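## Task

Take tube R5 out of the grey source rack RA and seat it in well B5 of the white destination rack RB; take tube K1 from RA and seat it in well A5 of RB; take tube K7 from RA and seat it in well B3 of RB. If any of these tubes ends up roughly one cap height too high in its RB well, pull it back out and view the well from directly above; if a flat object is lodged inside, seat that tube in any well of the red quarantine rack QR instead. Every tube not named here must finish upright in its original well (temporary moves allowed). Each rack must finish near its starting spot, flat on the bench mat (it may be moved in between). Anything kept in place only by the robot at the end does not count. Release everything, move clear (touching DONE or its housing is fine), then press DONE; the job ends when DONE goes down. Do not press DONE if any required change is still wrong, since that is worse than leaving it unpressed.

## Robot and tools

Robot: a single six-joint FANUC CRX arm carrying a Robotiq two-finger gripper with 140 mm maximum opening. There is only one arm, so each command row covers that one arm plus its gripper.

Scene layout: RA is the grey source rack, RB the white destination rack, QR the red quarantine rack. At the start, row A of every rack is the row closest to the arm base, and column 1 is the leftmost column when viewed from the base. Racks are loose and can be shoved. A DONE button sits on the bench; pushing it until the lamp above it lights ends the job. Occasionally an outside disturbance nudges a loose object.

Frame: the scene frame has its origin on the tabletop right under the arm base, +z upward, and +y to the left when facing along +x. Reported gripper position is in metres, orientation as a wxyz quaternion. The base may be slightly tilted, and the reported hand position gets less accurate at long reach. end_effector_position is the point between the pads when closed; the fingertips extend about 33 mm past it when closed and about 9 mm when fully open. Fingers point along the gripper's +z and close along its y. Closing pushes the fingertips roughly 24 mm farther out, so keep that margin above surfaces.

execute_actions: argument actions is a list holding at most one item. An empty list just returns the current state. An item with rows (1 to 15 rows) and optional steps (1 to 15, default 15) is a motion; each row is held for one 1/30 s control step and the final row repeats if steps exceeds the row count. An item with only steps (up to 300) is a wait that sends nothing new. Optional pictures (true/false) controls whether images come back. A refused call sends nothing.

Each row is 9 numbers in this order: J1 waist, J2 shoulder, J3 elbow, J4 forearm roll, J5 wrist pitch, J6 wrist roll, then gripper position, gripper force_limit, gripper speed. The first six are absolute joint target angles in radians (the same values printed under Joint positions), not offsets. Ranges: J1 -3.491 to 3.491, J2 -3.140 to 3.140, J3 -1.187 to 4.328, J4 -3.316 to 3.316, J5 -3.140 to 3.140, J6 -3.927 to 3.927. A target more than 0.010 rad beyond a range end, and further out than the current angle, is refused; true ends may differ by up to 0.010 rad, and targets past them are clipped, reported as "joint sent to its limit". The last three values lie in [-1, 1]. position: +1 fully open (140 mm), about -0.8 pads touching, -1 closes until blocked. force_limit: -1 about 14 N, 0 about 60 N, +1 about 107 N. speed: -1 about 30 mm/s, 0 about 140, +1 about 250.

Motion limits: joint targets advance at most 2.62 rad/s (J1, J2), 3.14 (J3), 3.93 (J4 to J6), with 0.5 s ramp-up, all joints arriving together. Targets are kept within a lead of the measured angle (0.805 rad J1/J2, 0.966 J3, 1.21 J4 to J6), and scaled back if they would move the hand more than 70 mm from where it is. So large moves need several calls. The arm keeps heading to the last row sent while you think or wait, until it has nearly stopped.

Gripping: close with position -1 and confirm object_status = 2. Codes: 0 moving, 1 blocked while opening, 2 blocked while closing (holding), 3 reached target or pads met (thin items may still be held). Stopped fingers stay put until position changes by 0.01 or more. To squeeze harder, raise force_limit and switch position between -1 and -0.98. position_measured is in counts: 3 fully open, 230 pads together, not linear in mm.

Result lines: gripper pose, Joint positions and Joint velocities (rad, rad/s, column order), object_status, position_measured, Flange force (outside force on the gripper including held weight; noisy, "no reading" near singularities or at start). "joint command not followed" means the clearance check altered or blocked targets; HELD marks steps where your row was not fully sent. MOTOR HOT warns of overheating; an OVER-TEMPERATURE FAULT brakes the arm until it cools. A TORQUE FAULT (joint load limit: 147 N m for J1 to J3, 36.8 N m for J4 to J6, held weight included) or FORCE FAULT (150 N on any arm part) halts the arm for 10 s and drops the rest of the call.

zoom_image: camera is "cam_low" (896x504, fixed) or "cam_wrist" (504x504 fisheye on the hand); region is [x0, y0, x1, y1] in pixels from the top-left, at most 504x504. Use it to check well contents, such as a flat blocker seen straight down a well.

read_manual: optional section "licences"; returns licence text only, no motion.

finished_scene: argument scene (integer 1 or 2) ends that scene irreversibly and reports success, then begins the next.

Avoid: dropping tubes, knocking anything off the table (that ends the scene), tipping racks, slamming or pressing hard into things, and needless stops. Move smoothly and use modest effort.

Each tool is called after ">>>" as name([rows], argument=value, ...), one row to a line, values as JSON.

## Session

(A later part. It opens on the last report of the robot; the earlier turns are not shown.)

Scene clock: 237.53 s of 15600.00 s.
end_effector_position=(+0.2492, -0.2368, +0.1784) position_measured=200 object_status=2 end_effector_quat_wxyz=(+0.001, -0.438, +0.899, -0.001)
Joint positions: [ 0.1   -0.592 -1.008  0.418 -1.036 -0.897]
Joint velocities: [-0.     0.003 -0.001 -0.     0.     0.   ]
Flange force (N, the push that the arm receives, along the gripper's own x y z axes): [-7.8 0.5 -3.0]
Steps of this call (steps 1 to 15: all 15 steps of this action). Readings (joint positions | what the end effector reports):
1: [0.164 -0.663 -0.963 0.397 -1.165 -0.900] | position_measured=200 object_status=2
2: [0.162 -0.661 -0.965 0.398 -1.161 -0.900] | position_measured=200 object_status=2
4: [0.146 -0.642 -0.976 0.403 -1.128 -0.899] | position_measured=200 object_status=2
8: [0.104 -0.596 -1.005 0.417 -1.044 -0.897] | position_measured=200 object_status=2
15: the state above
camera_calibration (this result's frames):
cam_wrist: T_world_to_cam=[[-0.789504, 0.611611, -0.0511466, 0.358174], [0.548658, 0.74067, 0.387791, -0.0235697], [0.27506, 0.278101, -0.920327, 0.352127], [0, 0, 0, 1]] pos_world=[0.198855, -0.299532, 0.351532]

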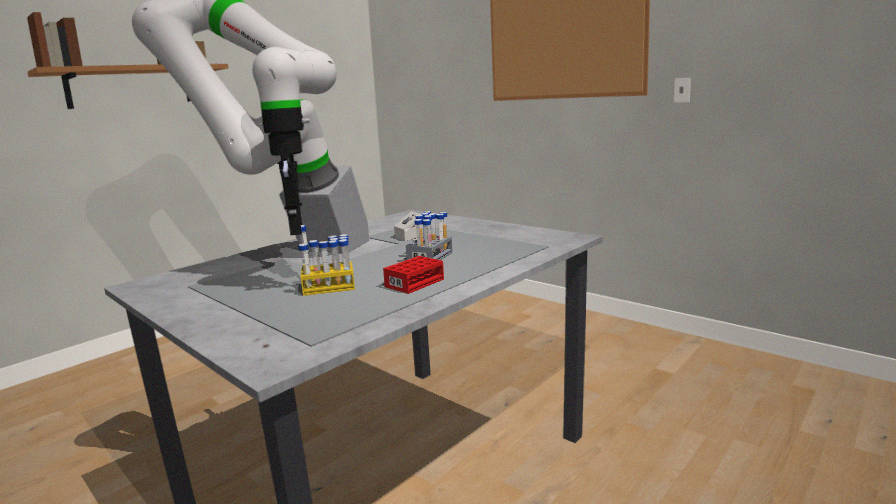

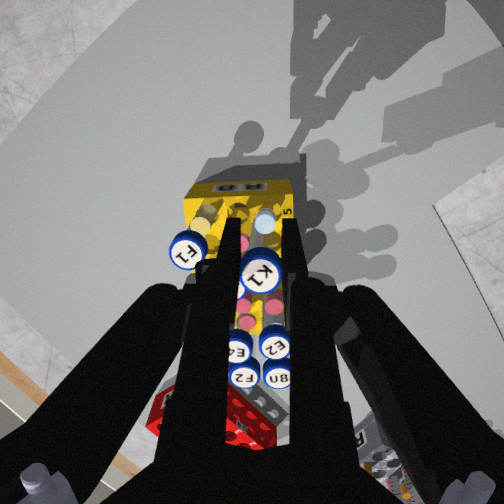

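>>> execute_actions([
  {"rows":[[0.041,-0.5078,-1.0494,0.4476,-0.9022,-0.895,-1,-0.5,0]],"steps":15},
], pictures=false)

>>> execute_actions([
  {"rows":[[0.041,-0.5078,-1.0494,0.4476,-0.9022,-0.895,-0.44,-0.5,0]],"steps":10},
], pictures=false)

>>> execute_actions([
  {"rows":[[0.151,-0.6657,-0.9632,0.3975,-1.1654,-0.887,-0.44,-0.5,0]],"steps":15},
], pictures=false)

>>> execute_actions([
  {"rows":[[0.344,-0.7876,-0.8313,0.385,-1.473,1.86,-0.44,-0.5,0]],"steps":15},
], pictures=false)

>>> execute_actions([
  {"steps":40},
])

>>> zoom_image(camera="cam_wrist", region=[130,0,390,260])

Scene clock: 255.23 s of 15600.00 s.
end_effector_position=(+0.2487, -0.2351, +0.1465) position_measured=200 object_status=2 end_effector_quat_wxyz=(+0.000, -0.441, +0.897, -0.000)
Joint positions: [ 0.041 -0.508 -1.049  0.448 -0.902 -0.895]
Joint velocities: [-0.001  0.    -0.001  0.     0.002 -0.   ]
Flange force (N, the push that the arm receives, along the gripper's own x y z axes): [-6.2 -1.5 -0.4]
Steps of this call (steps 1 to 15: the robot went on to your last target; steps 16 to 90: nothing new was sent; then 14.20 s passed at rest; steps 91 to 105: all 15 steps of this action). Readings (joint positions | what the end effector reports):
91: [0.099 -0.592 -1.008 0.419 -1.036 -0.897] | position_measured=200 object_status=2
92: [0.098 -0.589 -1.009 0.420 -1.031 -0.897] | position_measured=200 object_status=2
94: [0.083 -0.568 -1.020 0.427 -0.998 -0.896] | position_measured=200 object_status=2
98: [0.045 -0.513 -1.047 0.446 -0.911 -0.895] | position_measured=200 object_status=2
105: the state above

Scene clock: 255.57 s of 15600.00 s.
end_effector_position=(+0.2487, -0.2351, +0.1465) position_measured=185 object_status=0 end_effector_quat_wxyz=(+0.000, -0.441, +0.897, -0.000)
Joint positions: [ 0.041 -0.508 -1.049  0.448 -0.902 -0.895]
Joint velocities: [ 0.     0.002  0.     0.    -0.     0.   ]
Flange force (N, the push that the arm receives, along the gripper's own x y z axes): [-5.0 -3.4 1.3]
Steps of this call (steps 1 to 10: all 10 steps of this action). Readings (joint positions | what the end effector reports):
1: [0.041 -0.508 -1.049 0.448 -0.902 -0.895] | position_measured=200 object_status=0
2: [0.041 -0.508 -1.049 0.448 -0.902 -0.895] | position_measured=200 object_status=0
4: [0.041 -0.508 -1.049 0.448 -0.902 -0.895] | position_measured=185 object_status=0
8: [0.041 -0.508 -1.049 0.448 -0.902 -0.895] | position_measured=185 object_status=0
10: the state above

Scene clock: 256.07 s of 15600.00 s.
end_effector_position=(+0.2460, -0.2396, +0.2097) position_measured=185 object_status=3 end_effector_quat_wxyz=(+0.000, -0.440, +0.898, -0.000)
Joint positions: [ 0.151 -0.665 -0.963  0.398 -1.165 -0.887]
Joint velocities: [ 0.001 -0.003  0.002 -0.001 -0.004  0.   ]
Flange force (N, the push that the arm receives, along the gripper's own x y z axes): [-8.0 0.1 -0.7]
Steps of this call (steps 1 to 15: all 15 steps of this action). Readings (joint positions | what the end effector reports):
1: [0.041 -0.508 -1.049 0.448 -0.902 -0.895] | position_measured=185 object_status=0
2: [0.042 -0.510 -1.049 0.447 -0.905 -0.895] | position_measured=185 object_status=0
4: [0.055 -0.529 -1.038 0.441 -0.937 -0.894] | position_measured=185 object_status=3
8: [0.117 -0.618 -0.989 0.413 -1.085 -0.889] | position_measured=185 object_status=3
15: the state above

Scene clock: 256.57 s of 15600.00 s.
end_effector_position=(+0.2488, -0.2393, +0.2606) position_measured=185 object_status=3 end_effector_quat_wxyz=(+0.001, +0.786, -0.619, +0.001)
Joint positions: [ 0.271 -0.742 -0.881  0.39  -1.357 -0.043]
Joint velocities: [ 0.333 -0.209  0.226 -0.022 -0.523  3.524]
Flange force (N, the push that the arm receives, along the gripper's own x y z axes): no reading
Steps of this call (steps 1 to 15: all 15 steps of this action). Readings (joint positions | what the end effector reports):
1: [0.151 -0.666 -0.963 0.397 -1.165 -0.887] | position_measured=185 object_status=3
2: [0.152 -0.666 -0.963 0.397 -1.167 -0.883] | position_measured=185 object_status=3
4: [0.157 -0.670 -0.959 0.397 -1.175 -0.849] | position_measured=185 object_status=3
8: [0.184 -0.687 -0.940 0.395 -1.219 -0.678] | position_measured=185 object_status=3
15: the state above

Scene clock: 257.90 s of 15600.00 s.
end_effector_position=(+0.2451, -0.2398, +0.2906) position_measured=185 object_status=3 end_effector_quat_wxyz=(+0.000, +0.955, +0.295, -0.000)
Joint positions: [ 0.344 -0.788 -0.831  0.385 -1.473  1.86 ]
Joint velocities: [ 0.    -0.001 -0.    -0.    -0.     0.001]
Flange force (N, the push that the arm receives, along the gripper's own x y z axes): no reading
Steps of this call (steps 1 to 40: the robot went on to your last target). Readings (joint positions | what the end effector reports):
1: [0.282 -0.748 -0.874 0.389 -1.374 0.077] | position_measured=185 object_status=3
2: [0.291 -0.754 -0.867 0.388 -1.389 0.195] | position_measured=185 object_status=3
4: [0.306 -0.764 -0.857 0.387 -1.412 0.431] | position_measured=185 object_status=3
8: [0.324 -0.775 -0.845 0.386 -1.442 0.900] | position_measured=185 object_status=3
40: the state above
camera_calibration (this result's frames):
cam_wrist: T_world_to_cam=[[0.568444, -0.821287, -0.0485716, -0.314698], [-0.747249, -0.540098, 0.387186, -0.0519061], [-0.344224, -0.183799, -0.920721, 0.49844], [0, 0, 0, 1]] pos_world=[0.311677, -0.194879, 0.463736]

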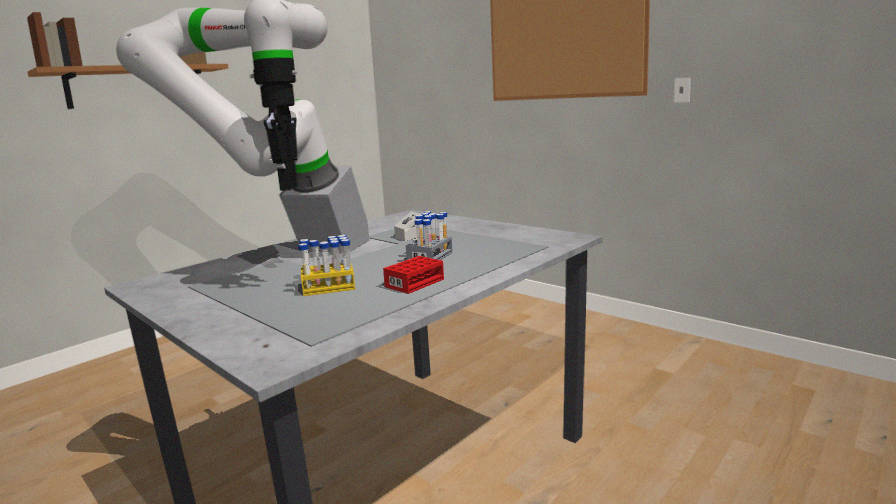

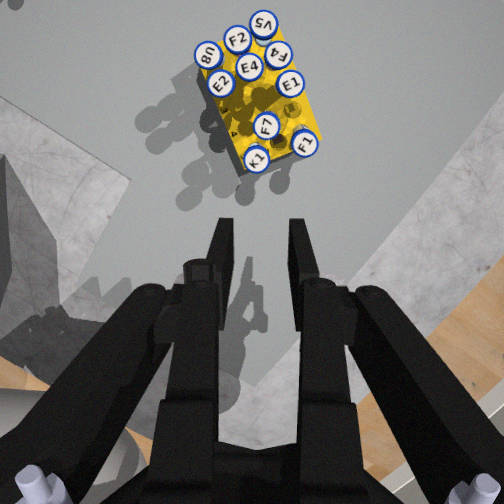

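Region (130, 0, 390, 260) of cam_wrist's 504x504 image, scaled by 1.938, with more detail than that image has.

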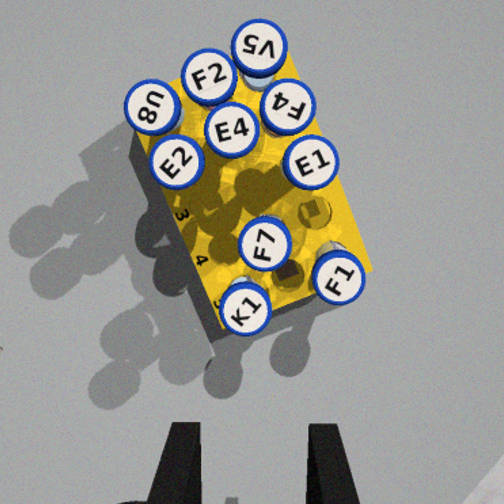

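>>> execute_actions([
  {"rows":[[1.17,0.1,-0.52,0.32,-1.225,-0.2,-0.44,-0.5,0]],"steps":15},
], pictures=false)

>>> execute_actions([
  {"steps":50},
], pictures=false)

>>> execute_actions([
  {"rows":[[1.052,0.249,-0.695,0.428,-0.886,-0.236,-0.44,-0.5,0]],"steps":15},
], pictures=false)

>>> execute_actions([
  {"steps":15},
])

Scene clock: 288.87 s of 15600.00 s.
end_effector_position=(+0.3369, -0.1309, +0.2983) position_measured=185 object_status=3 end_effector_quat_wxyz=(-0.015, +0.974, +0.228, +0.002)
Joint positions: [ 0.62  -0.497 -0.727  0.363 -1.39   1.398]
Joint velocities: [ 0.623  0.677  0.233 -0.049  0.185 -1.256]
Flange force (N, the push that the arm receives, along the gripper's own x y z axes): [5.9 -4.4 -2.3]
Steps of this call (steps 1 to 15: the robot went on to your last target; steps 16 to 90: nothing new was sent; then 27.47 s passed at rest; steps 91 to 105: all 15 steps of this action). Readings (joint positions | what the end effector reports):
91: [0.344 -0.788 -0.831 0.385 -1.473 1.860] | position_measured=185 object_status=3
92: [0.347 -0.785 -0.830 0.385 -1.473 1.856] | position_measured=185 object_status=3
94: [0.369 -0.763 -0.822 0.383 -1.465 1.822] | position_measured=185 object_status=3
98: [0.465 -0.665 -0.785 0.375 -1.436 1.676] | position_measured=185 object_status=3
105: the state above

Scene clock: 290.53 s of 15600.00 s.
end_effector_position=(+0.3594, +0.1737, +0.2867) position_measured=185 object_status=3 end_effector_quat_wxyz=(+0.004, +0.968, -0.252, -0.000)
Joint positions: [ 1.17   0.1   -0.52   0.32  -1.225 -0.2  ]
Joint velocities: [-0.001 -0.001  0.     0.    -0.     0.   ]
Flange force (N, the push that the arm receives, along the gripper's own x y z axes): [-2.3 -6.9 -0.9]
Steps of this call (steps 1 to 50: the robot went on to your last target). Readings (joint positions | what the end effector reports):
1: [0.641 -0.474 -0.719 0.362 -1.383 1.355] | position_measured=185 object_status=3
2: [0.662 -0.452 -0.711 0.360 -1.377 1.311] | position_measured=185 object_status=3
4: [0.702 -0.408 -0.696 0.357 -1.365 1.219] | position_measured=185 object_status=3
8: [0.779 -0.324 -0.667 0.351 -1.342 1.023] | position_measured=185 object_status=3
50: the state above

Scene clock: 291.03 s of 15600.00 s.
end_effector_position=(+0.3624, +0.1686, +0.1651) position_measured=185 object_status=3 end_effector_quat_wxyz=(+0.000, +0.969, -0.248, +0.000)
Joint positions: [ 1.053  0.248 -0.693  0.427 -0.889 -0.236]
Joint velocities: [-0.027  0.035 -0.04   0.028  0.081 -0.008]
Flange force (N, the push that the arm receives, along the gripper's own x y z axes): [-1.2 -9.7 18.7]
Steps of this call (steps 1 to 15: all 15 steps of this action). Readings (joint positions | what the end effector reports):
1: [1.170 0.100 -0.520 0.320 -1.225 -0.200] | position_measured=185 object_status=3
2: [1.169 0.102 -0.522 0.321 -1.220 -0.200] | position_measured=185 object_status=3
4: [1.157 0.117 -0.540 0.332 -1.187 -0.204] | position_measured=185 object_status=3
8: [1.108 0.178 -0.612 0.376 -1.047 -0.219] | position_measured=185 object_status=3
15: the state above

Scene clock: 291.53 s of 15600.00 s.
end_effector_position=(+0.3623, +0.1686, +0.1641) position_measured=185 object_status=3 end_effector_quat_wxyz=(+0.000, +0.969, -0.247, +0.000)
Joint positions: [ 1.052  0.249 -0.695  0.428 -0.886 -0.236]
Joint velocities: [ 0.001 -0.001  0.     0.     0.     0.   ]
Flange force (N, the push that the arm receives, along the gripper's own x y z axes): [-2.5 -7.2 1.0]
Steps of this call (steps 1 to 15: the robot went on to your last target). Readings (joint positions | what the end effector reports):
1: [1.052 0.248 -0.694 0.428 -0.887 -0.236] | position_measured=185 object_status=3
2: [1.052 0.249 -0.694 0.428 -0.887 -0.236] | position_measured=185 object_status=3
4: [1.052 0.249 -0.695 0.428 -0.886 -0.236] | position_measured=185 object_status=3
8: [1.052 0.249 -0.695 0.428 -0.886 -0.236] | position_measured=185 object_status=3
15: the state above
The arm was judged still, so your last target was given up. Only a new action makes it travel on or press farther. Fingers that are still opening or closing keep moving.
camera_calibration (this result's frames):
cam_wrist: T_world_to_cam=[[-0.473575, -0.879429, -0.0482737, 0.335209], [-0.820603, 0.420662, 0.386851, 0.169863], [-0.319901, 0.222817, -0.920878, 0.420035], [0, 0, 0, 1]] pos_world=[0.432507, 0.129747, 0.337271]

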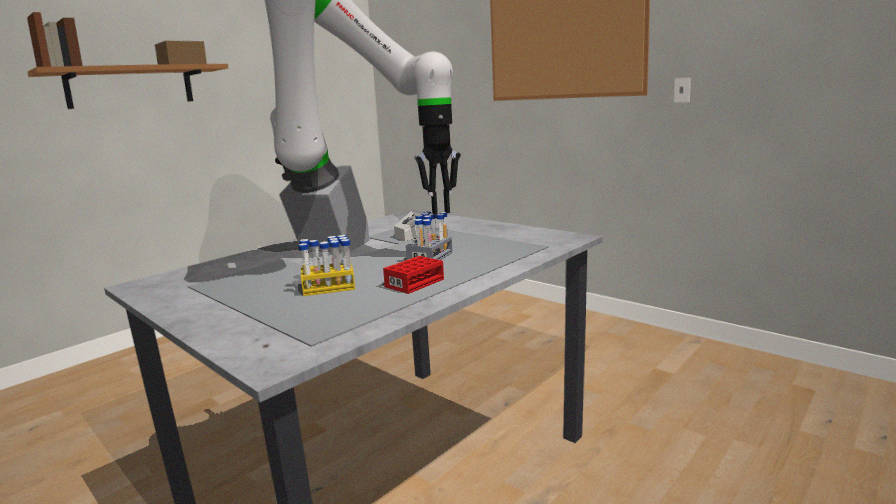

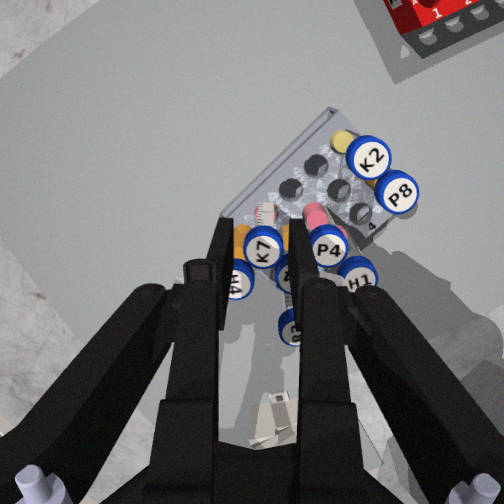

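>>> execute_actions([
  {"rows":[[1.05,0.249,-0.695,0.428,-0.886,-0.14,-0.5,-0.5,0],[1.05,0.249,-0.695,0.428,-0.886,-0.14,-0.5,-0.5,0],[1.048,0.249,-0.695,0.428,-0.886,-0.14,-0.5,-0.5,0],[1.048,0.249,-0.695,0.428,-0.886,-0.14,-0.5,-0.5,0],[1.048,0.249,-0.695,0.428,-0.886,-0.14,-0.5,-0.5,0],[1.048,0.249,-0.695,0.428,-0.886,-0.14,-0.5,-0.5,0],[1.033,0.272,-0.708,0.448,-0.849,-0.15,-0.5,-0.5,0]],"steps":15},
])

Scene clock: 307.00 s of 15600.00 s.
end_effector_position=(+0.3640, +0.1671, +0.1510) position_measured=192 object_status=3 end_effector_quat_wxyz=(+0.000, +0.979, -0.202, +0.000)
Joint positions: [ 1.033  0.272 -0.708  0.448 -0.85  -0.15 ]
Joint velocities: [-0.004  0.007 -0.003  0.006  0.01  -0.002]
Flange force (N, the push that the arm receives, along the gripper's own x y z axes): [-0.6 -5.4 1.7]
Steps of this call (steps 1 to 90: nothing new was sent; then 11.97 s passed at rest; steps 91 to 105: all 15 steps of this action). Readings (joint positions | what the end effector reports):
91: [1.052 0.249 -0.695 0.428 -0.886 -0.236] | position_measured=185 object_status=0
92: [1.052 0.249 -0.695 0.428 -0.886 -0.232] | position_measured=187 object_status=0
94: [1.051 0.249 -0.695 0.428 -0.886 -0.199] | position_measured=192 object_status=0
98: [1.047 0.251 -0.696 0.430 -0.883 -0.144] | position_measured=192 object_status=0
105: the state above
camera_calibration (this result's frames):
cam_wrist: T_world_to_cam=[[-0.389944, -0.919584, -0.0480537, 0.310306], [-0.856014, 0.342765, 0.386978, 0.202841], [-0.339388, 0.192034, -0.920836, 0.421065], [0, 0, 0, 1]] pos_world=[0.437541, 0.134967, 0.324148]

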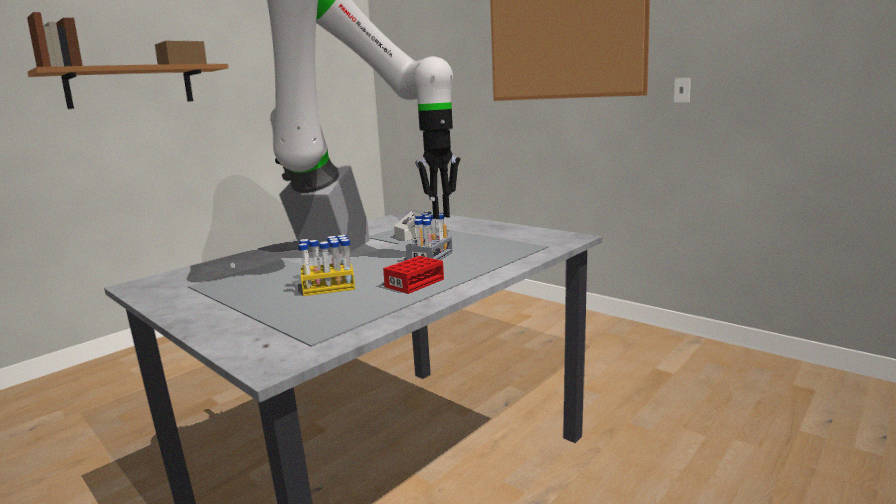

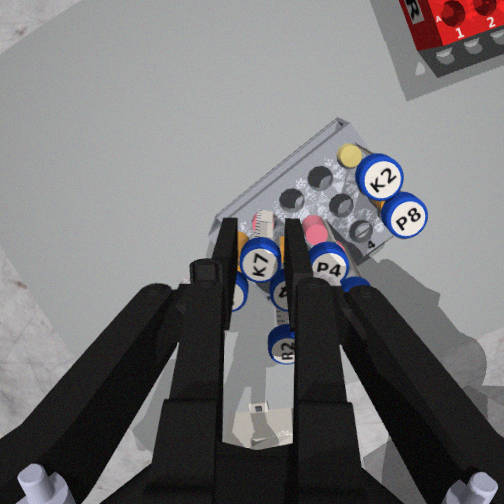

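>>> execute_actions([
  {"rows":[[1.027,0.282,-0.714,0.4565,-0.833,-0.15,-0.5,-0.5,0],[1.027,0.282,-0.714,0.4565,-0.833,-0.15,-0.5,-0.5,0],[1.027,0.282,-0.714,0.4565,-0.833,-0.15,-0.5,-0.5,0],[1.027,0.282,-0.714,0.4565,-0.833,-0.15,-0.5,-0.5,0],[1.027,0.282,-0.714,0.4565,-0.833,-0.15,-0.5,-0.5,0],[1.027,0.282,-0.714,0.4565,-0.833,-0.15,-0.5,-0.5,0],[1.027,0.282,-0.714,0.4565,-0.833,-0.15,-0.5,-0.5,0],[1.027,0.282,-0.714,0.4565,-0.833,-0.15,-1,-0.5,0]],"steps":15},
], pictures=false)

>>> execute_actions([
  {"rows":[[1.048,0.249,-0.695,0.428,-0.886,-0.14,-1,-0.5,0]],"steps":10},
], pictures=false)

>>> execute_actions([
  {"rows":[[1.102,0.173,-0.631,0.37,-1.03,-0.12,-1,-0.5,0]],"steps":13},
], pictures=false)

>>> execute_actions([
  {"rows":[[1.165,0.09,-0.515,0.32,-1.24,-0.1,-1,-0.5,0]],"steps":15},
], pictures=false)

>>> execute_actions([
  {"rows":[[0.468,-0.632,-0.789,0.3927,-1.414,-2.69,-1,-0.5,0]],"steps":15},
], pictures=false)

>>> execute_actions([
  {"steps":55},
])

>>> zoom_image(camera="cam_wrist", region=[160,100,370,310])

Scene clock: 332.93 s of 15600.00 s.
end_effector_position=(+0.3640, +0.1670, +0.1452) position_measured=200 object_status=0 end_effector_quat_wxyz=(+0.000, +0.980, -0.199, -0.000)
Joint positions: [ 1.027  0.282 -0.714  0.457 -0.833 -0.15 ]
Joint velocities: [-0.001 -0.    -0.001 -0.001 -0.     0.   ]
Flange force (N, the push that the arm receives, along the gripper's own x y z axes): [-1.3 -6.4 -5.9]
Steps of this call (steps 1 to 15: the robot went on to your last target; steps 16 to 90: nothing new was sent; then 22.43 s passed at rest; steps 91 to 105: all 15 steps of this action). Readings (joint positions | what the end effector reports):
91: [1.033 0.272 -0.708 0.448 -0.849 -0.150] | position_measured=192 object_status=3
92: [1.032 0.274 -0.709 0.450 -0.846 -0.150] | position_measured=192 object_status=3
94: [1.029 0.280 -0.713 0.454 -0.837 -0.150] | position_measured=192 object_status=3
98: [1.027 0.282 -0.714 0.456 -0.833 -0.150] | position_measured=192 object_status=0
105: the state above

Scene clock: 333.27 s of 15600.00 s.
end_effector_position=(+0.3628, +0.1671, +0.1633) position_measured=200 object_status=2 end_effector_quat_wxyz=(+0.001, +0.979, -0.202, -0.001)
Joint positions: [ 1.048  0.249 -0.695  0.428 -0.886 -0.14 ]
Joint velocities: [ 0.003 -0.004  0.004 -0.005 -0.009  0.002]
Flange force (N, the push that the arm receives, along the gripper's own x y z axes): [-3.3 -8.9 1.3]
Steps of this call (steps 1 to 10: all 10 steps of this action). Readings (joint positions | what the end effector reports):
1: [1.027 0.282 -0.714 0.457 -0.833 -0.150] | position_measured=200 object_status=0
2: [1.028 0.280 -0.713 0.455 -0.836 -0.150] | position_measured=200 object_status=0
4: [1.038 0.264 -0.704 0.441 -0.862 -0.145] | position_measured=200 object_status=0
8: [1.047 0.250 -0.696 0.429 -0.885 -0.140] | position_measured=200 object_status=2
10: the state above

Scene clock: 333.70 s of 15600.00 s.
end_effector_position=(+0.3611, +0.1697, +0.2144) position_measured=200 object_status=2 end_effector_quat_wxyz=(+0.001, +0.979, -0.206, -0.001)
Joint positions: [ 1.102  0.173 -0.631  0.37  -1.03  -0.12 ]
Joint velocities: [ 0.002 -0.005  0.003 -0.001 -0.005  0.002]
Flange force (N, the push that the arm receives, along the gripper's own x y z axes): [-7.2 -3.1 -1.8]
Steps of this call (steps 1 to 13: all 13 steps of this action). Readings (joint positions | what the end effector reports):
1: [1.048 0.249 -0.695 0.428 -0.886 -0.140] | position_measured=200 object_status=2
2: [1.049 0.247 -0.693 0.426 -0.890 -0.139] | position_measured=200 object_status=2
4: [1.062 0.229 -0.678 0.413 -0.924 -0.135] | position_measured=200 object_status=2
8: [1.098 0.179 -0.636 0.375 -1.018 -0.122] | position_measured=200 object_status=2
13: the state above

Scene clock: 334.20 s of 15600.00 s.
end_effector_position=(+0.3613, +0.1688, +0.2912) position_measured=200 object_status=2 end_effector_quat_wxyz=(+0.005, +0.978, -0.208, -0.001)
Joint positions: [ 1.165  0.09  -0.515  0.32  -1.24  -0.1  ]
Joint velocities: [ 0.001 -0.     0.003 -0.    -0.003  0.   ]
Flange force (N, the push that the arm receives, along the gripper's own x y z axes): [-0.1 -8.0 -3.0]
Steps of this call (steps 1 to 15: all 15 steps of this action). Readings (joint positions | what the end effector reports):
1: [1.102 0.173 -0.631 0.370 -1.030 -0.120] | position_measured=200 object_status=2
2: [1.103 0.171 -0.629 0.369 -1.035 -0.120] | position_measured=200 object_status=2
4: [1.113 0.158 -0.610 0.361 -1.068 -0.116] | position_measured=200 object_status=2
8: [1.152 0.107 -0.538 0.330 -1.197 -0.104] | position_measured=200 object_status=2
15: the state above

Scene clock: 334.70 s of 15600.00 s.
end_effector_position=(+0.3816, +0.0295, +0.2978) position_measured=200 object_status=2 end_effector_quat_wxyz=(-0.003, +0.833, -0.553, -0.009)
Joint positions: [ 0.921 -0.163 -0.611  0.345 -1.301 -0.584]
Joint velocities: [-0.569 -0.589 -0.224  0.059 -0.141 -1.379]
Flange force (N, the push that the arm receives, along the gripper's own x y z axes): [-5.0 -5.5 -5.0]
Steps of this call (steps 1 to 15: all 15 steps of this action). Readings (joint positions | what the end effector reports):
1: [1.165 0.090 -0.515 0.320 -1.240 -0.100] | position_measured=200 object_status=2
2: [1.163 0.087 -0.516 0.320 -1.241 -0.104] | position_measured=200 object_status=2
4: [1.144 0.067 -0.524 0.322 -1.246 -0.138] | position_measured=200 object_status=2
8: [1.060 -0.019 -0.556 0.331 -1.266 -0.286] | position_measured=200 object_status=2
15: the state above

Scene clock: 336.53 s of 15600.00 s.
end_effector_position=(+0.2979, -0.1971, +0.2902) position_measured=200 object_status=2 end_effector_quat_wxyz=(+0.000, +0.320, +0.948, +0.000)
Joint positions: [ 0.468 -0.632 -0.789  0.393 -1.414 -2.69 ]
Joint velocities: [ 0.001 -0.001  0.     0.     0.    -0.001]
Flange force (N, the push that the arm receives, along the gripper's own x y z axes): [1.6 6.3 -2.8]
Steps of this call (steps 1 to 55: the robot went on to your last target). Readings (joint positions | what the end effector reports):
1: [0.902 -0.183 -0.619 0.347 -1.306 -0.632] | position_measured=200 object_status=2
2: [0.883 -0.203 -0.626 0.349 -1.311 -0.681] | position_measured=200 object_status=2
4: [0.845 -0.241 -0.641 0.353 -1.320 -0.784] | position_measured=200 object_status=2
8: [0.773 -0.316 -0.669 0.361 -1.338 -1.011] | position_measured=200 object_status=2
55: the state above
camera_calibration (this result's frames):
cam_wrist: T_world_to_cam=[[0.600195, 0.798423, -0.0478278, -0.0000781786], [0.747878, -0.538985, 0.387522, -0.434569], [0.283628, -0.268358, -0.920619, 0.320369], [0, 0, 0, 1]] pos_world=[0.234186, -0.14819, 0.463339]

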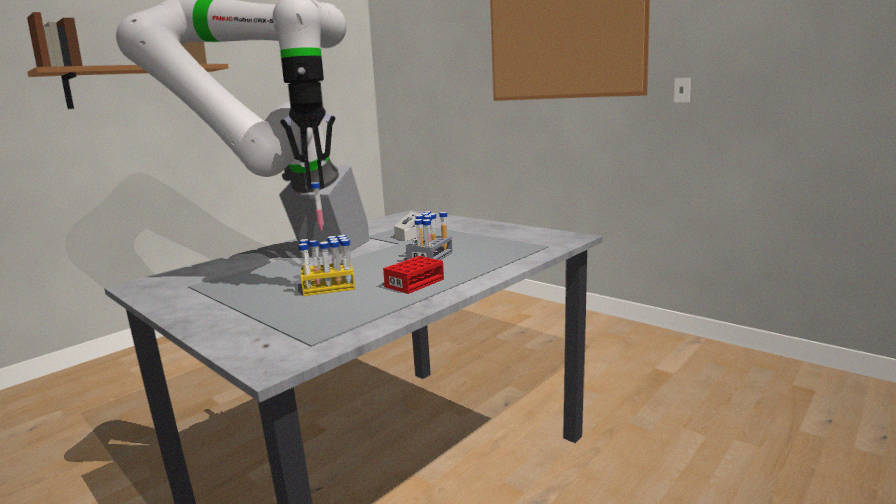

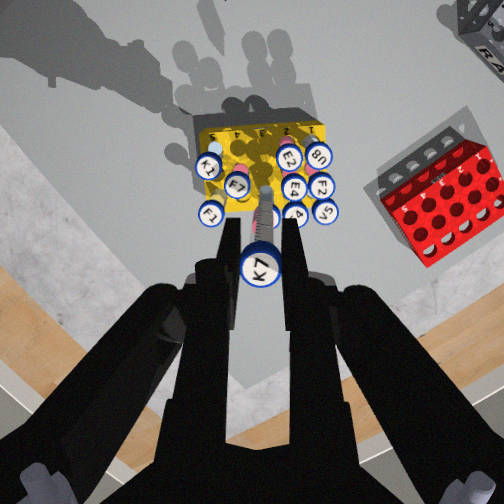

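Region (160, 100, 370, 310) of cam_wrist's 504x504 image, scaled by 2.400, with more detail than that image has.

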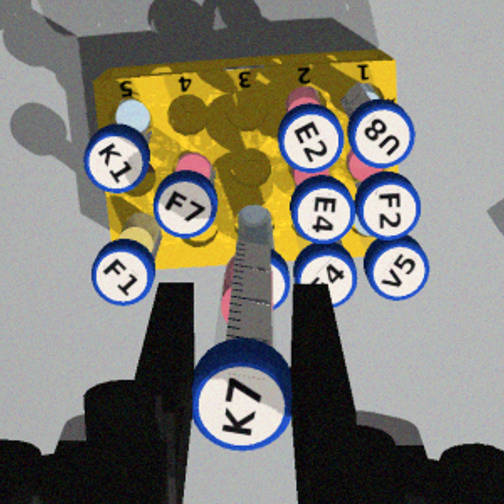

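>>> execute_actions([
  {"rows":[[0.484,-0.648,-0.798,0.392,-1.427,-2.69,-1,-0.5,0]],"steps":10},
], pictures=false)

>>> execute_actions([
  {"rows":[[0.403,-0.605,-0.87,0.403,-1.29,-2.67,-1,-0.5,0]],"steps":12},
], pictures=false)

>>> execute_actions([
  {"rows":[[0.326,-0.5437,-0.9337,0.4211,-1.1476,-2.655,-1,-0.5,0]],"steps":15},
])

>>> zoom_image(camera="cam_wrist", region=[180,130,350,300])

Scene clock: 367.97 s of 15600.00 s.
end_effector_position=(+0.2936, -0.1958, +0.2905) position_measured=200 object_status=2 end_effector_quat_wxyz=(+0.000, +0.314, +0.949, +0.000)
Joint positions: [ 0.484 -0.648 -0.798  0.392 -1.427 -2.69 ]
Joint velocities: [ 0.004 -0.    -0.002 -0.001 -0.002  0.   ]
Flange force (N, the push that the arm receives, along the gripper's own x y z axes): [-4.4 7.3 -3.1]
Steps of this call (steps 1 to 15: the robot went on to your last target; steps 16 to 90: nothing new was sent; then 28.10 s passed at rest; steps 91 to 100: all 10 steps of this action). Readings (joint positions | what the end effector reports):
91: [0.468 -0.632 -0.789 0.393 -1.414 -2.690] | position_measured=200 object_status=2
92: [0.470 -0.634 -0.790 0.393 -1.416 -2.690] | position_measured=200 object_status=2
94: [0.479 -0.644 -0.795 0.393 -1.423 -2.690] | position_measured=200 object_status=2
98: [0.483 -0.648 -0.798 0.392 -1.427 -2.690] | position_measured=200 object_status=2
100: the state above

Scene clock: 368.37 s of 15600.00 s.
end_effector_position=(+0.2931, -0.1954, +0.2499) position_measured=200 object_status=2 end_effector_quat_wxyz=(+0.000, +0.318, +0.948, +0.000)
Joint positions: [ 0.403 -0.605 -0.87   0.403 -1.29  -2.67 ]
Joint velocities: [-0.003  0.002 -0.005  0.     0.007  0.001]
Flange force (N, the push that the arm receives, along the gripper's own x y z axes): [-1.0 7.7 1.1]
Steps of this call (steps 1 to 12: all 12 steps of this action). Readings (joint positions | what the end effector reports):
1: [0.484 -0.648 -0.798 0.392 -1.427 -2.690] | position_measured=200 object_status=2
2: [0.482 -0.647 -0.800 0.392 -1.423 -2.690] | position_measured=200 object_status=2
4: [0.462 -0.636 -0.818 0.395 -1.389 -2.685] | position_measured=200 object_status=2
8: [0.409 -0.608 -0.865 0.402 -1.300 -2.671] | position_measured=200 object_status=2
12: the state above

Scene clock: 368.87 s of 15600.00 s.
end_effector_position=(+0.2919, -0.1951, +0.2098) position_measured=200 object_status=2 end_effector_quat_wxyz=(-0.000, +0.320, +0.948, -0.000)
Joint positions: [ 0.326 -0.544 -0.934  0.421 -1.148 -2.655]
Joint velocities: [ 0.     0.001 -0.001 -0.     0.002  0.001]
Flange force (N, the push that the arm receives, along the gripper's own x y z axes): [-4.2 6.7 0.6]
Steps of this call (steps 1 to 15: all 15 steps of this action). Readings (joint positions | what the end effector reports):
1: [0.403 -0.605 -0.870 0.403 -1.290 -2.670] | position_measured=200 object_status=2
2: [0.401 -0.603 -0.872 0.404 -1.286 -2.670] | position_measured=200 object_status=2
4: [0.383 -0.589 -0.887 0.408 -1.252 -2.666] | position_measured=200 object_status=2
8: [0.332 -0.549 -0.929 0.420 -1.159 -2.656] | position_measured=200 object_status=2
15: the state above
camera_calibration (this result's frames):
cam_wrist: T_world_to_cam=[[0.600287, 0.79828, -0.0490318, -0.00178174], [0.748281, -0.538929, 0.386823, -0.39775], [0.282368, -0.268894, -0.92085, 0.248888], [0, 0, 0, 1]] pos_world=[0.22842, -0.146012, 0.38296]

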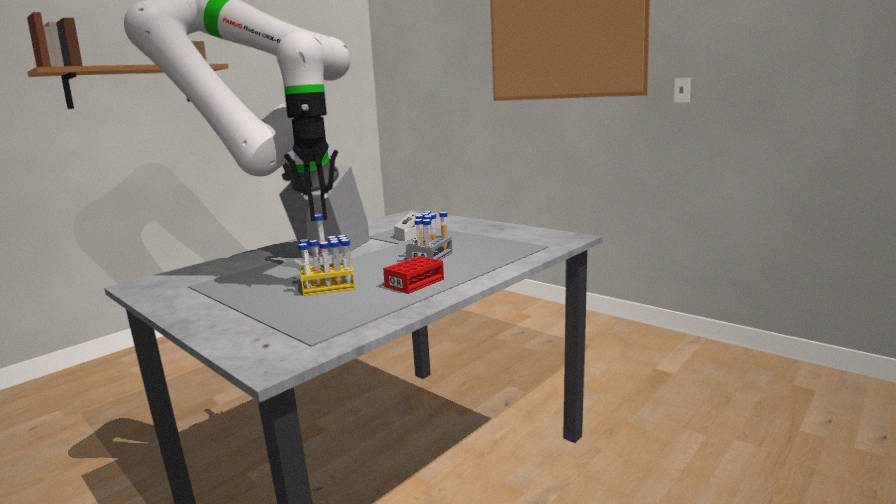

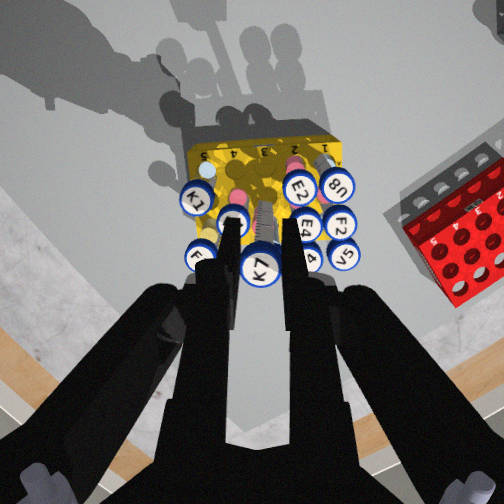

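Region (180, 130, 350, 300) of cam_wrist's 504x504 image, scaled by 2.965, with more detail than that image has.

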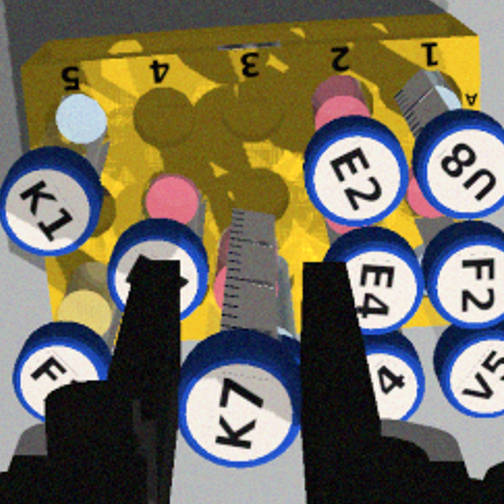

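>>> execute_actions([
  {"rows":[[0.274,-0.491,-0.970,0.441,-1.046,-2.655,-1,-0.5,0]],"steps":12},
], pictures=false)

>>> execute_actions([
  {"rows":[[0.229,-0.436,-1.0,0.4645,-0.952,-2.655,-1,-0.5,0]],"steps":15},
])

Scene clock: 377.40 s of 15600.00 s.
end_effector_position=(+0.2924, -0.1954, +0.1839) position_measured=200 object_status=2 end_effector_quat_wxyz=(+0.000, +0.322, +0.947, -0.000)
Joint positions: [ 0.274 -0.491 -0.97   0.441 -1.046 -2.655]
Joint velocities: [-0.     0.003 -0.002  0.001  0.005 -0.   ]
Flange force (N, the push that the arm receives, along the gripper's own x y z axes): [0.7 10.3 -2.4]
Steps of this call (steps 1 to 15: the robot went on to your last target; steps 16 to 90: nothing new was sent; then 5.13 s passed at rest; steps 91 to 102: all 12 steps of this action). Readings (joint positions | what the end effector reports):
91: [0.326 -0.544 -0.934 0.421 -1.147 -2.655] | position_measured=200 object_status=2
92: [0.324 -0.542 -0.935 0.422 -1.143 -2.655] | position_measured=200 object_status=2
94: [0.307 -0.525 -0.947 0.428 -1.110 -2.655] | position_measured=200 object_status=2
98: [0.276 -0.493 -0.969 0.440 -1.050 -2.655] | position_measured=200 object_status=2
102: the state above

Scene clock: 377.90 s of 15600.00 s.
end_effector_position=(+0.2926, -0.1951, +0.1605) position_measured=200 object_status=2 end_effector_quat_wxyz=(+0.001, +0.321, +0.947, +0.000)
Joint positions: [ 0.229 -0.436 -1.     0.464 -0.952 -2.655]
Joint velocities: [ 0.     0.001 -0.     0.     0.001 -0.   ]
Flange force (N, the push that the arm receives, along the gripper's own x y z axes): [0.1 9.9 -1.7]
Steps of this call (steps 1 to 15: all 15 steps of this action). Readings (joint positions | what the end effector reports):
1: [0.274 -0.491 -0.970 0.441 -1.046 -2.655] | position_measured=200 object_status=2
2: [0.272 -0.489 -0.971 0.442 -1.042 -2.655] | position_measured=200 object_status=2
4: [0.257 -0.470 -0.982 0.450 -1.009 -2.655] | position_measured=200 object_status=2
8: [0.230 -0.438 -0.999 0.464 -0.955 -2.655] | position_measured=200 object_status=2
15: the state above
camera_calibration (this result's frames):
cam_wrist: T_world_to_cam=[[0.603278, 0.796088, -0.0479573, -0.00606697], [0.745681, -0.541708, 0.387959, -0.379211], [0.28287, -0.269808, -0.920428, 0.202894], [0, 0, 0, 1]] pos_world=[0.229038, -0.145849, 0.333576]

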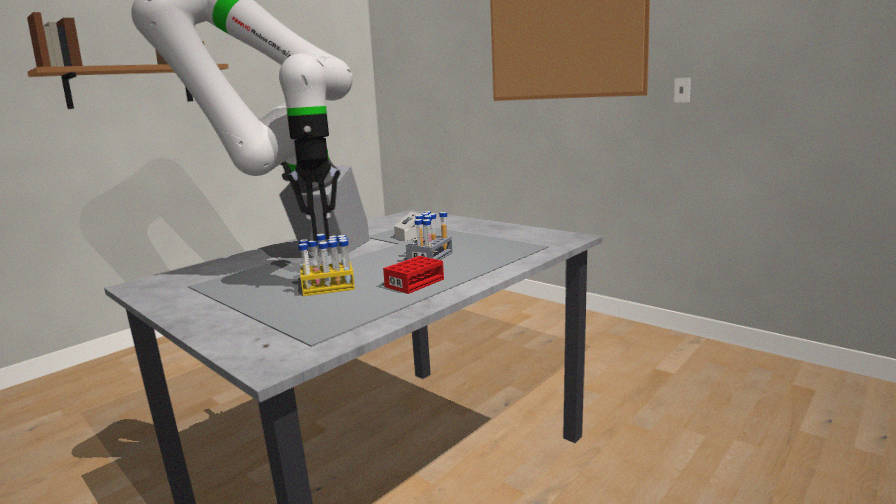

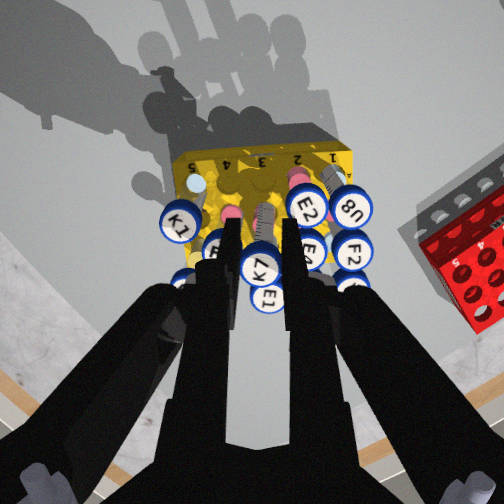

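>>> execute_actions([
  {"rows":[[0.229,-0.436,-1.0,0.4645,-0.952,-2.655,-0.44,-0.5,0]],"steps":12},
], pictures=false)

>>> execute_actions([
  {"rows":[[0.326,-0.5437,-0.9337,0.4211,-1.1476,-2.655,-0.44,-0.5,0]],"steps":15},
])

>>> zoom_image(camera="cam_low", region=[270,200,390,310])

Scene clock: 386.97 s of 15600.00 s.
end_effector_position=(+0.2926, -0.1951, +0.1605) position_measured=185 object_status=0 end_effector_quat_wxyz=(+0.001, +0.321, +0.947, +0.000)
Joint positions: [ 0.229 -0.436 -1.     0.465 -0.952 -2.655]
Joint velocities: [ 0.001  0.001  0.     0.    -0.    -0.   ]
Flange force (N, the push that the arm receives, along the gripper's own x y z axes): [-0.4 7.5 -0.7]
Steps of this call (steps 1 to 15: the robot went on to your last target; steps 16 to 110: nothing new was sent; then 5.00 s passed at rest; steps 111 to 122: all 12 steps of this action). Readings (joint positions | what the end effector reports):
111: [0.229 -0.436 -1.000 0.465 -0.952 -2.655] | position_measured=200 object_status=0
112: [0.229 -0.436 -1.000 0.465 -0.952 -2.655] | position_measured=200 object_status=0
114: [0.229 -0.436 -1.000 0.465 -0.952 -2.655] | position_measured=185 object_status=0
118: [0.229 -0.436 -1.000 0.465 -0.952 -2.655] | position_measured=185 object_status=0
122: the state above

Scene clock: 387.47 s of 15600.00 s.
end_effector_position=(+0.2919, -0.1951, +0.2097) position_measured=185 object_status=3 end_effector_quat_wxyz=(-0.000, +0.320, +0.948, -0.000)
Joint positions: [ 0.326 -0.544 -0.934  0.421 -1.147 -2.655]
Joint velocities: [ 0.001 -0.004  0.002 -0.001 -0.002  0.   ]
Flange force (N, the push that the arm receives, along the gripper's own x y z axes): [-0.9 7.3 0.8]
Steps of this call (steps 1 to 15: all 15 steps of this action). Readings (joint positions | what the end effector reports):
1: [0.229 -0.436 -1.000 0.465 -0.952 -2.655] | position_measured=185 object_status=0
2: [0.231 -0.438 -0.999 0.464 -0.956 -2.655] | position_measured=185 object_status=3
4: [0.247 -0.457 -0.987 0.456 -0.990 -2.655] | position_measured=185 object_status=3
8: [0.309 -0.525 -0.945 0.429 -1.114 -2.655] | position_measured=185 object_status=3
15: the state above
camera_calibration (this result's frames):
cam_wrist: T_world_to_cam=[[0.600278, 0.79828, -0.0491493, -0.00172359], [0.748345, -0.538919, 0.386712, -0.397653], [0.282217, -0.268915, -0.92089, 0.248851], [0, 0, 0, 1]] pos_world=[0.228387, -0.146007, 0.382857]

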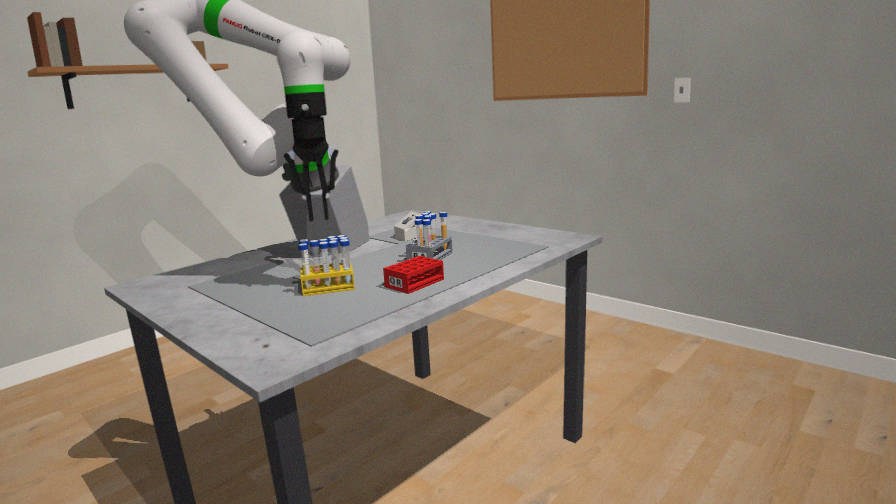

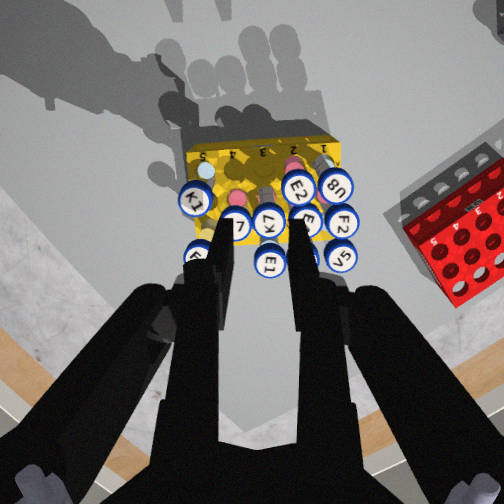

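Region (270, 200, 390, 310) of cam_low's 896x504 image, scaled by 4.200, with more detail than that image has; it fills the top 462 rows of this view, and the rest is white.

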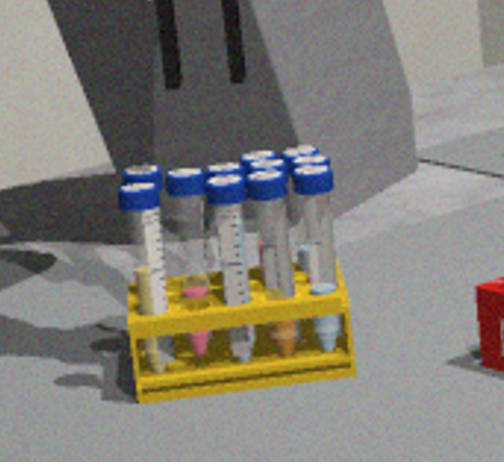

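>>> execute_actions([
  {"rows":[[0.484,-0.648,-0.798,0.392,-1.427,-1.5,-0.44,-0.5,0]],"steps":12},
], pictures=false)

>>> execute_actions([
  {"rows":[[1.335,0.04,-0.61,0.275,-1.225,1.98,-0.44,-0.5,0]],"steps":15},
], pictures=false)

>>> execute_actions([
  {"steps":60},
], pictures=false)

>>> execute_actions([
  {"rows":[[1.2155,0.208,-0.7897,0.3806,-0.8724,1.98,-0.44,-0.5,0]],"steps":15},
], pictures=false)

>>> execute_actions([
  {"steps":15},
])

Scene clock: 423.70 s of 15600.00 s.
end_effector_position=(+0.2958, -0.1951, +0.2461) position_measured=185 object_status=3 end_effector_quat_wxyz=(+0.001, +0.055, +0.998, -0.002)
Joint positions: [ 0.397 -0.591 -0.873  0.408 -1.273 -2.135]
Joint velocities: [ 0.383 -0.253  0.329 -0.069 -0.674  2.797]
Flange force (N, the push that the arm receives, along the gripper's own x y z axes): [-6.6 3.5 1.9]
Steps of this call (steps 1 to 15: the robot went on to your last target; steps 16 to 100: nothing new was sent; then 32.50 s passed at rest; steps 101 to 112: all 12 steps of this action). Readings (joint positions | what the end effector reports):
101: [0.326 -0.544 -0.934 0.421 -1.148 -2.655] | position_measured=185 object_status=3
102: [0.327 -0.544 -0.933 0.421 -1.149 -2.651] | position_measured=185 object_status=3
104: [0.331 -0.547 -0.929 0.420 -1.157 -2.617] | position_measured=185 object_status=3
108: [0.355 -0.563 -0.909 0.416 -1.198 -2.446] | position_measured=185 object_status=3
112: the state above

Scene clock: 424.20 s of 15600.00 s.
end_effector_position=(+0.3474, -0.0688, +0.2774) position_measured=185 object_status=3 end_effector_quat_wxyz=(+0.009, -0.508, +0.861, +0.018)
Joint positions: [ 0.746 -0.4   -0.757  0.356 -1.306 -1.295]
Joint velocities: [ 0.723  0.539  0.181 -0.098  0.098  1.345]
Flange force (N, the push that the arm receives, along the gripper's own x y z axes): [-5.9 -5.0 -1.1]
Steps of this call (steps 1 to 15: all 15 steps of this action). Readings (joint positions | what the end effector reports):
1: [0.410 -0.599 -0.861 0.406 -1.297 -2.039] | position_measured=185 object_status=3
2: [0.424 -0.606 -0.850 0.403 -1.318 -1.948] | position_measured=185 object_status=3
4: [0.461 -0.605 -0.831 0.396 -1.342 -1.790] | position_measured=185 object_status=3
8: [0.566 -0.536 -0.802 0.380 -1.332 -1.580] | position_measured=185 object_status=3
15: the state above

Scene clock: 426.20 s of 15600.00 s.
end_effector_position=(+0.2961, +0.1899, +0.2878) position_measured=185 object_status=3 end_effector_quat_wxyz=(+0.001, +0.615, +0.788, +0.002)
Joint positions: [ 1.335  0.04  -0.61   0.275 -1.225  1.98 ]
Joint velocities: [-0.     0.001 -0.001 -0.001 -0.001  0.001]
Flange force (N, the push that the arm receives, along the gripper's own x y z axes): [6.5 0.9 -0.5]
Steps of this call (steps 1 to 60: the robot went on to your last target). Readings (joint positions | what the end effector reports):
1: [0.770 -0.382 -0.751 0.353 -1.302 -1.249] | position_measured=185 object_status=3
2: [0.794 -0.364 -0.745 0.349 -1.299 -1.202] | position_measured=185 object_status=3
4: [0.841 -0.329 -0.734 0.343 -1.293 -1.103] | position_measured=185 object_status=3
8: [0.930 -0.262 -0.711 0.330 -1.280 -0.886] | position_measured=185 object_status=3
60: the state above
The arm was judged still, so your last target was given up. Only a new action makes it travel on or press farther. Fingers that are still opening or closing keep moving.

Scene clock: 426.70 s of 15600.00 s.
end_effector_position=(+0.3002, +0.1833, +0.1655) position_measured=185 object_status=3 end_effector_quat_wxyz=(+0.000, +0.601, +0.799, +0.000)
Joint positions: [ 1.217  0.206 -0.788  0.379 -0.876  1.98 ]
Joint velocities: [-0.041  0.057 -0.059  0.037  0.118  0.001]
Flange force (N, the push that the arm receives, along the gripper's own x y z axes): [10.2 5.9 21.3]
Steps of this call (steps 1 to 15: all 15 steps of this action). Readings (joint positions | what the end effector reports):
1: [1.335 0.040 -0.610 0.275 -1.225 1.980] | position_measured=185 object_status=3
2: [1.334 0.042 -0.612 0.276 -1.220 1.980] | position_measured=185 object_status=3
4: [1.323 0.058 -0.629 0.286 -1.187 1.980] | position_measured=185 object_status=3
8: [1.274 0.126 -0.702 0.329 -1.045 1.980] | position_measured=185 object_status=3
15: the state above

Scene clock: 427.20 s of 15600.00 s.
end_effector_position=(+0.3000, +0.1831, +0.1642) position_measured=185 object_status=3 end_effector_quat_wxyz=(-0.000, +0.600, +0.800, +0.000)
Joint positions: [ 1.216  0.208 -0.79   0.381 -0.872  1.98 ]
Joint velocities: [-0.001  0.    -0.     0.001  0.    -0.001]
Flange force (N, the push that the arm receives, along the gripper's own x y z axes): [6.8 2.7 2.0]
Steps of this call (steps 1 to 15: the robot went on to your last target). Readings (joint positions | what the end effector reports):
1: [1.216 0.207 -0.789 0.380 -0.874 1.980] | position_measured=185 object_status=3
2: [1.216 0.207 -0.789 0.380 -0.873 1.980] | position_measured=185 object_status=3
4: [1.216 0.208 -0.789 0.381 -0.873 1.980] | position_measured=185 object_status=3
8: [1.216 0.208 -0.790 0.381 -0.872 1.980] | position_measured=185 object_status=3
15: the state above
The arm was judged still, so your last target was given up. Only a new action makes it travel on or press farther. Fingers that are still opening or closing keep moving.
camera_calibration (this result's frames):
cam_wrist: T_world_to_cam=[[0.957501, 0.28435, -0.0483351, -0.323941], [0.280406, -0.878454, 0.3869, 0.0201789], [0.0675547, -0.384011, -0.920854, 0.391902], [0, 0, 0, 1]] pos_world=[0.278041, 0.260333, 0.337419]

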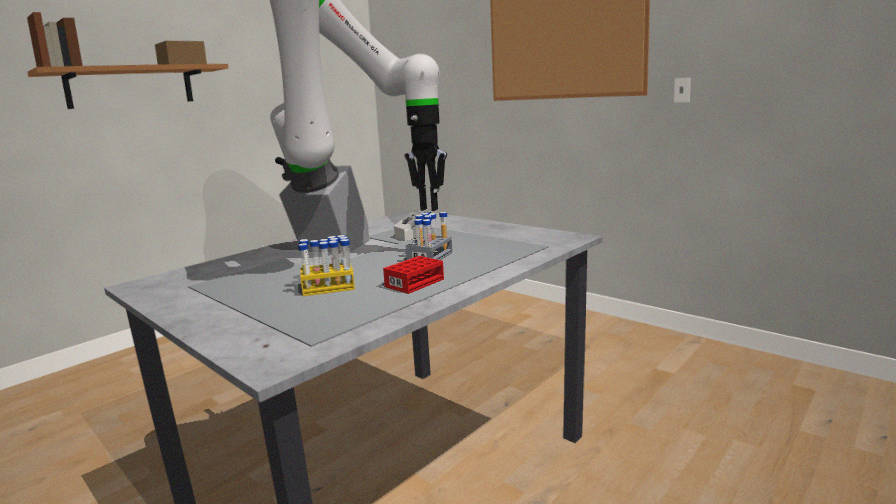

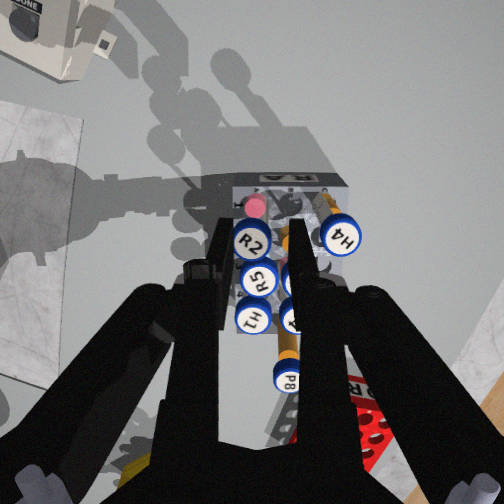

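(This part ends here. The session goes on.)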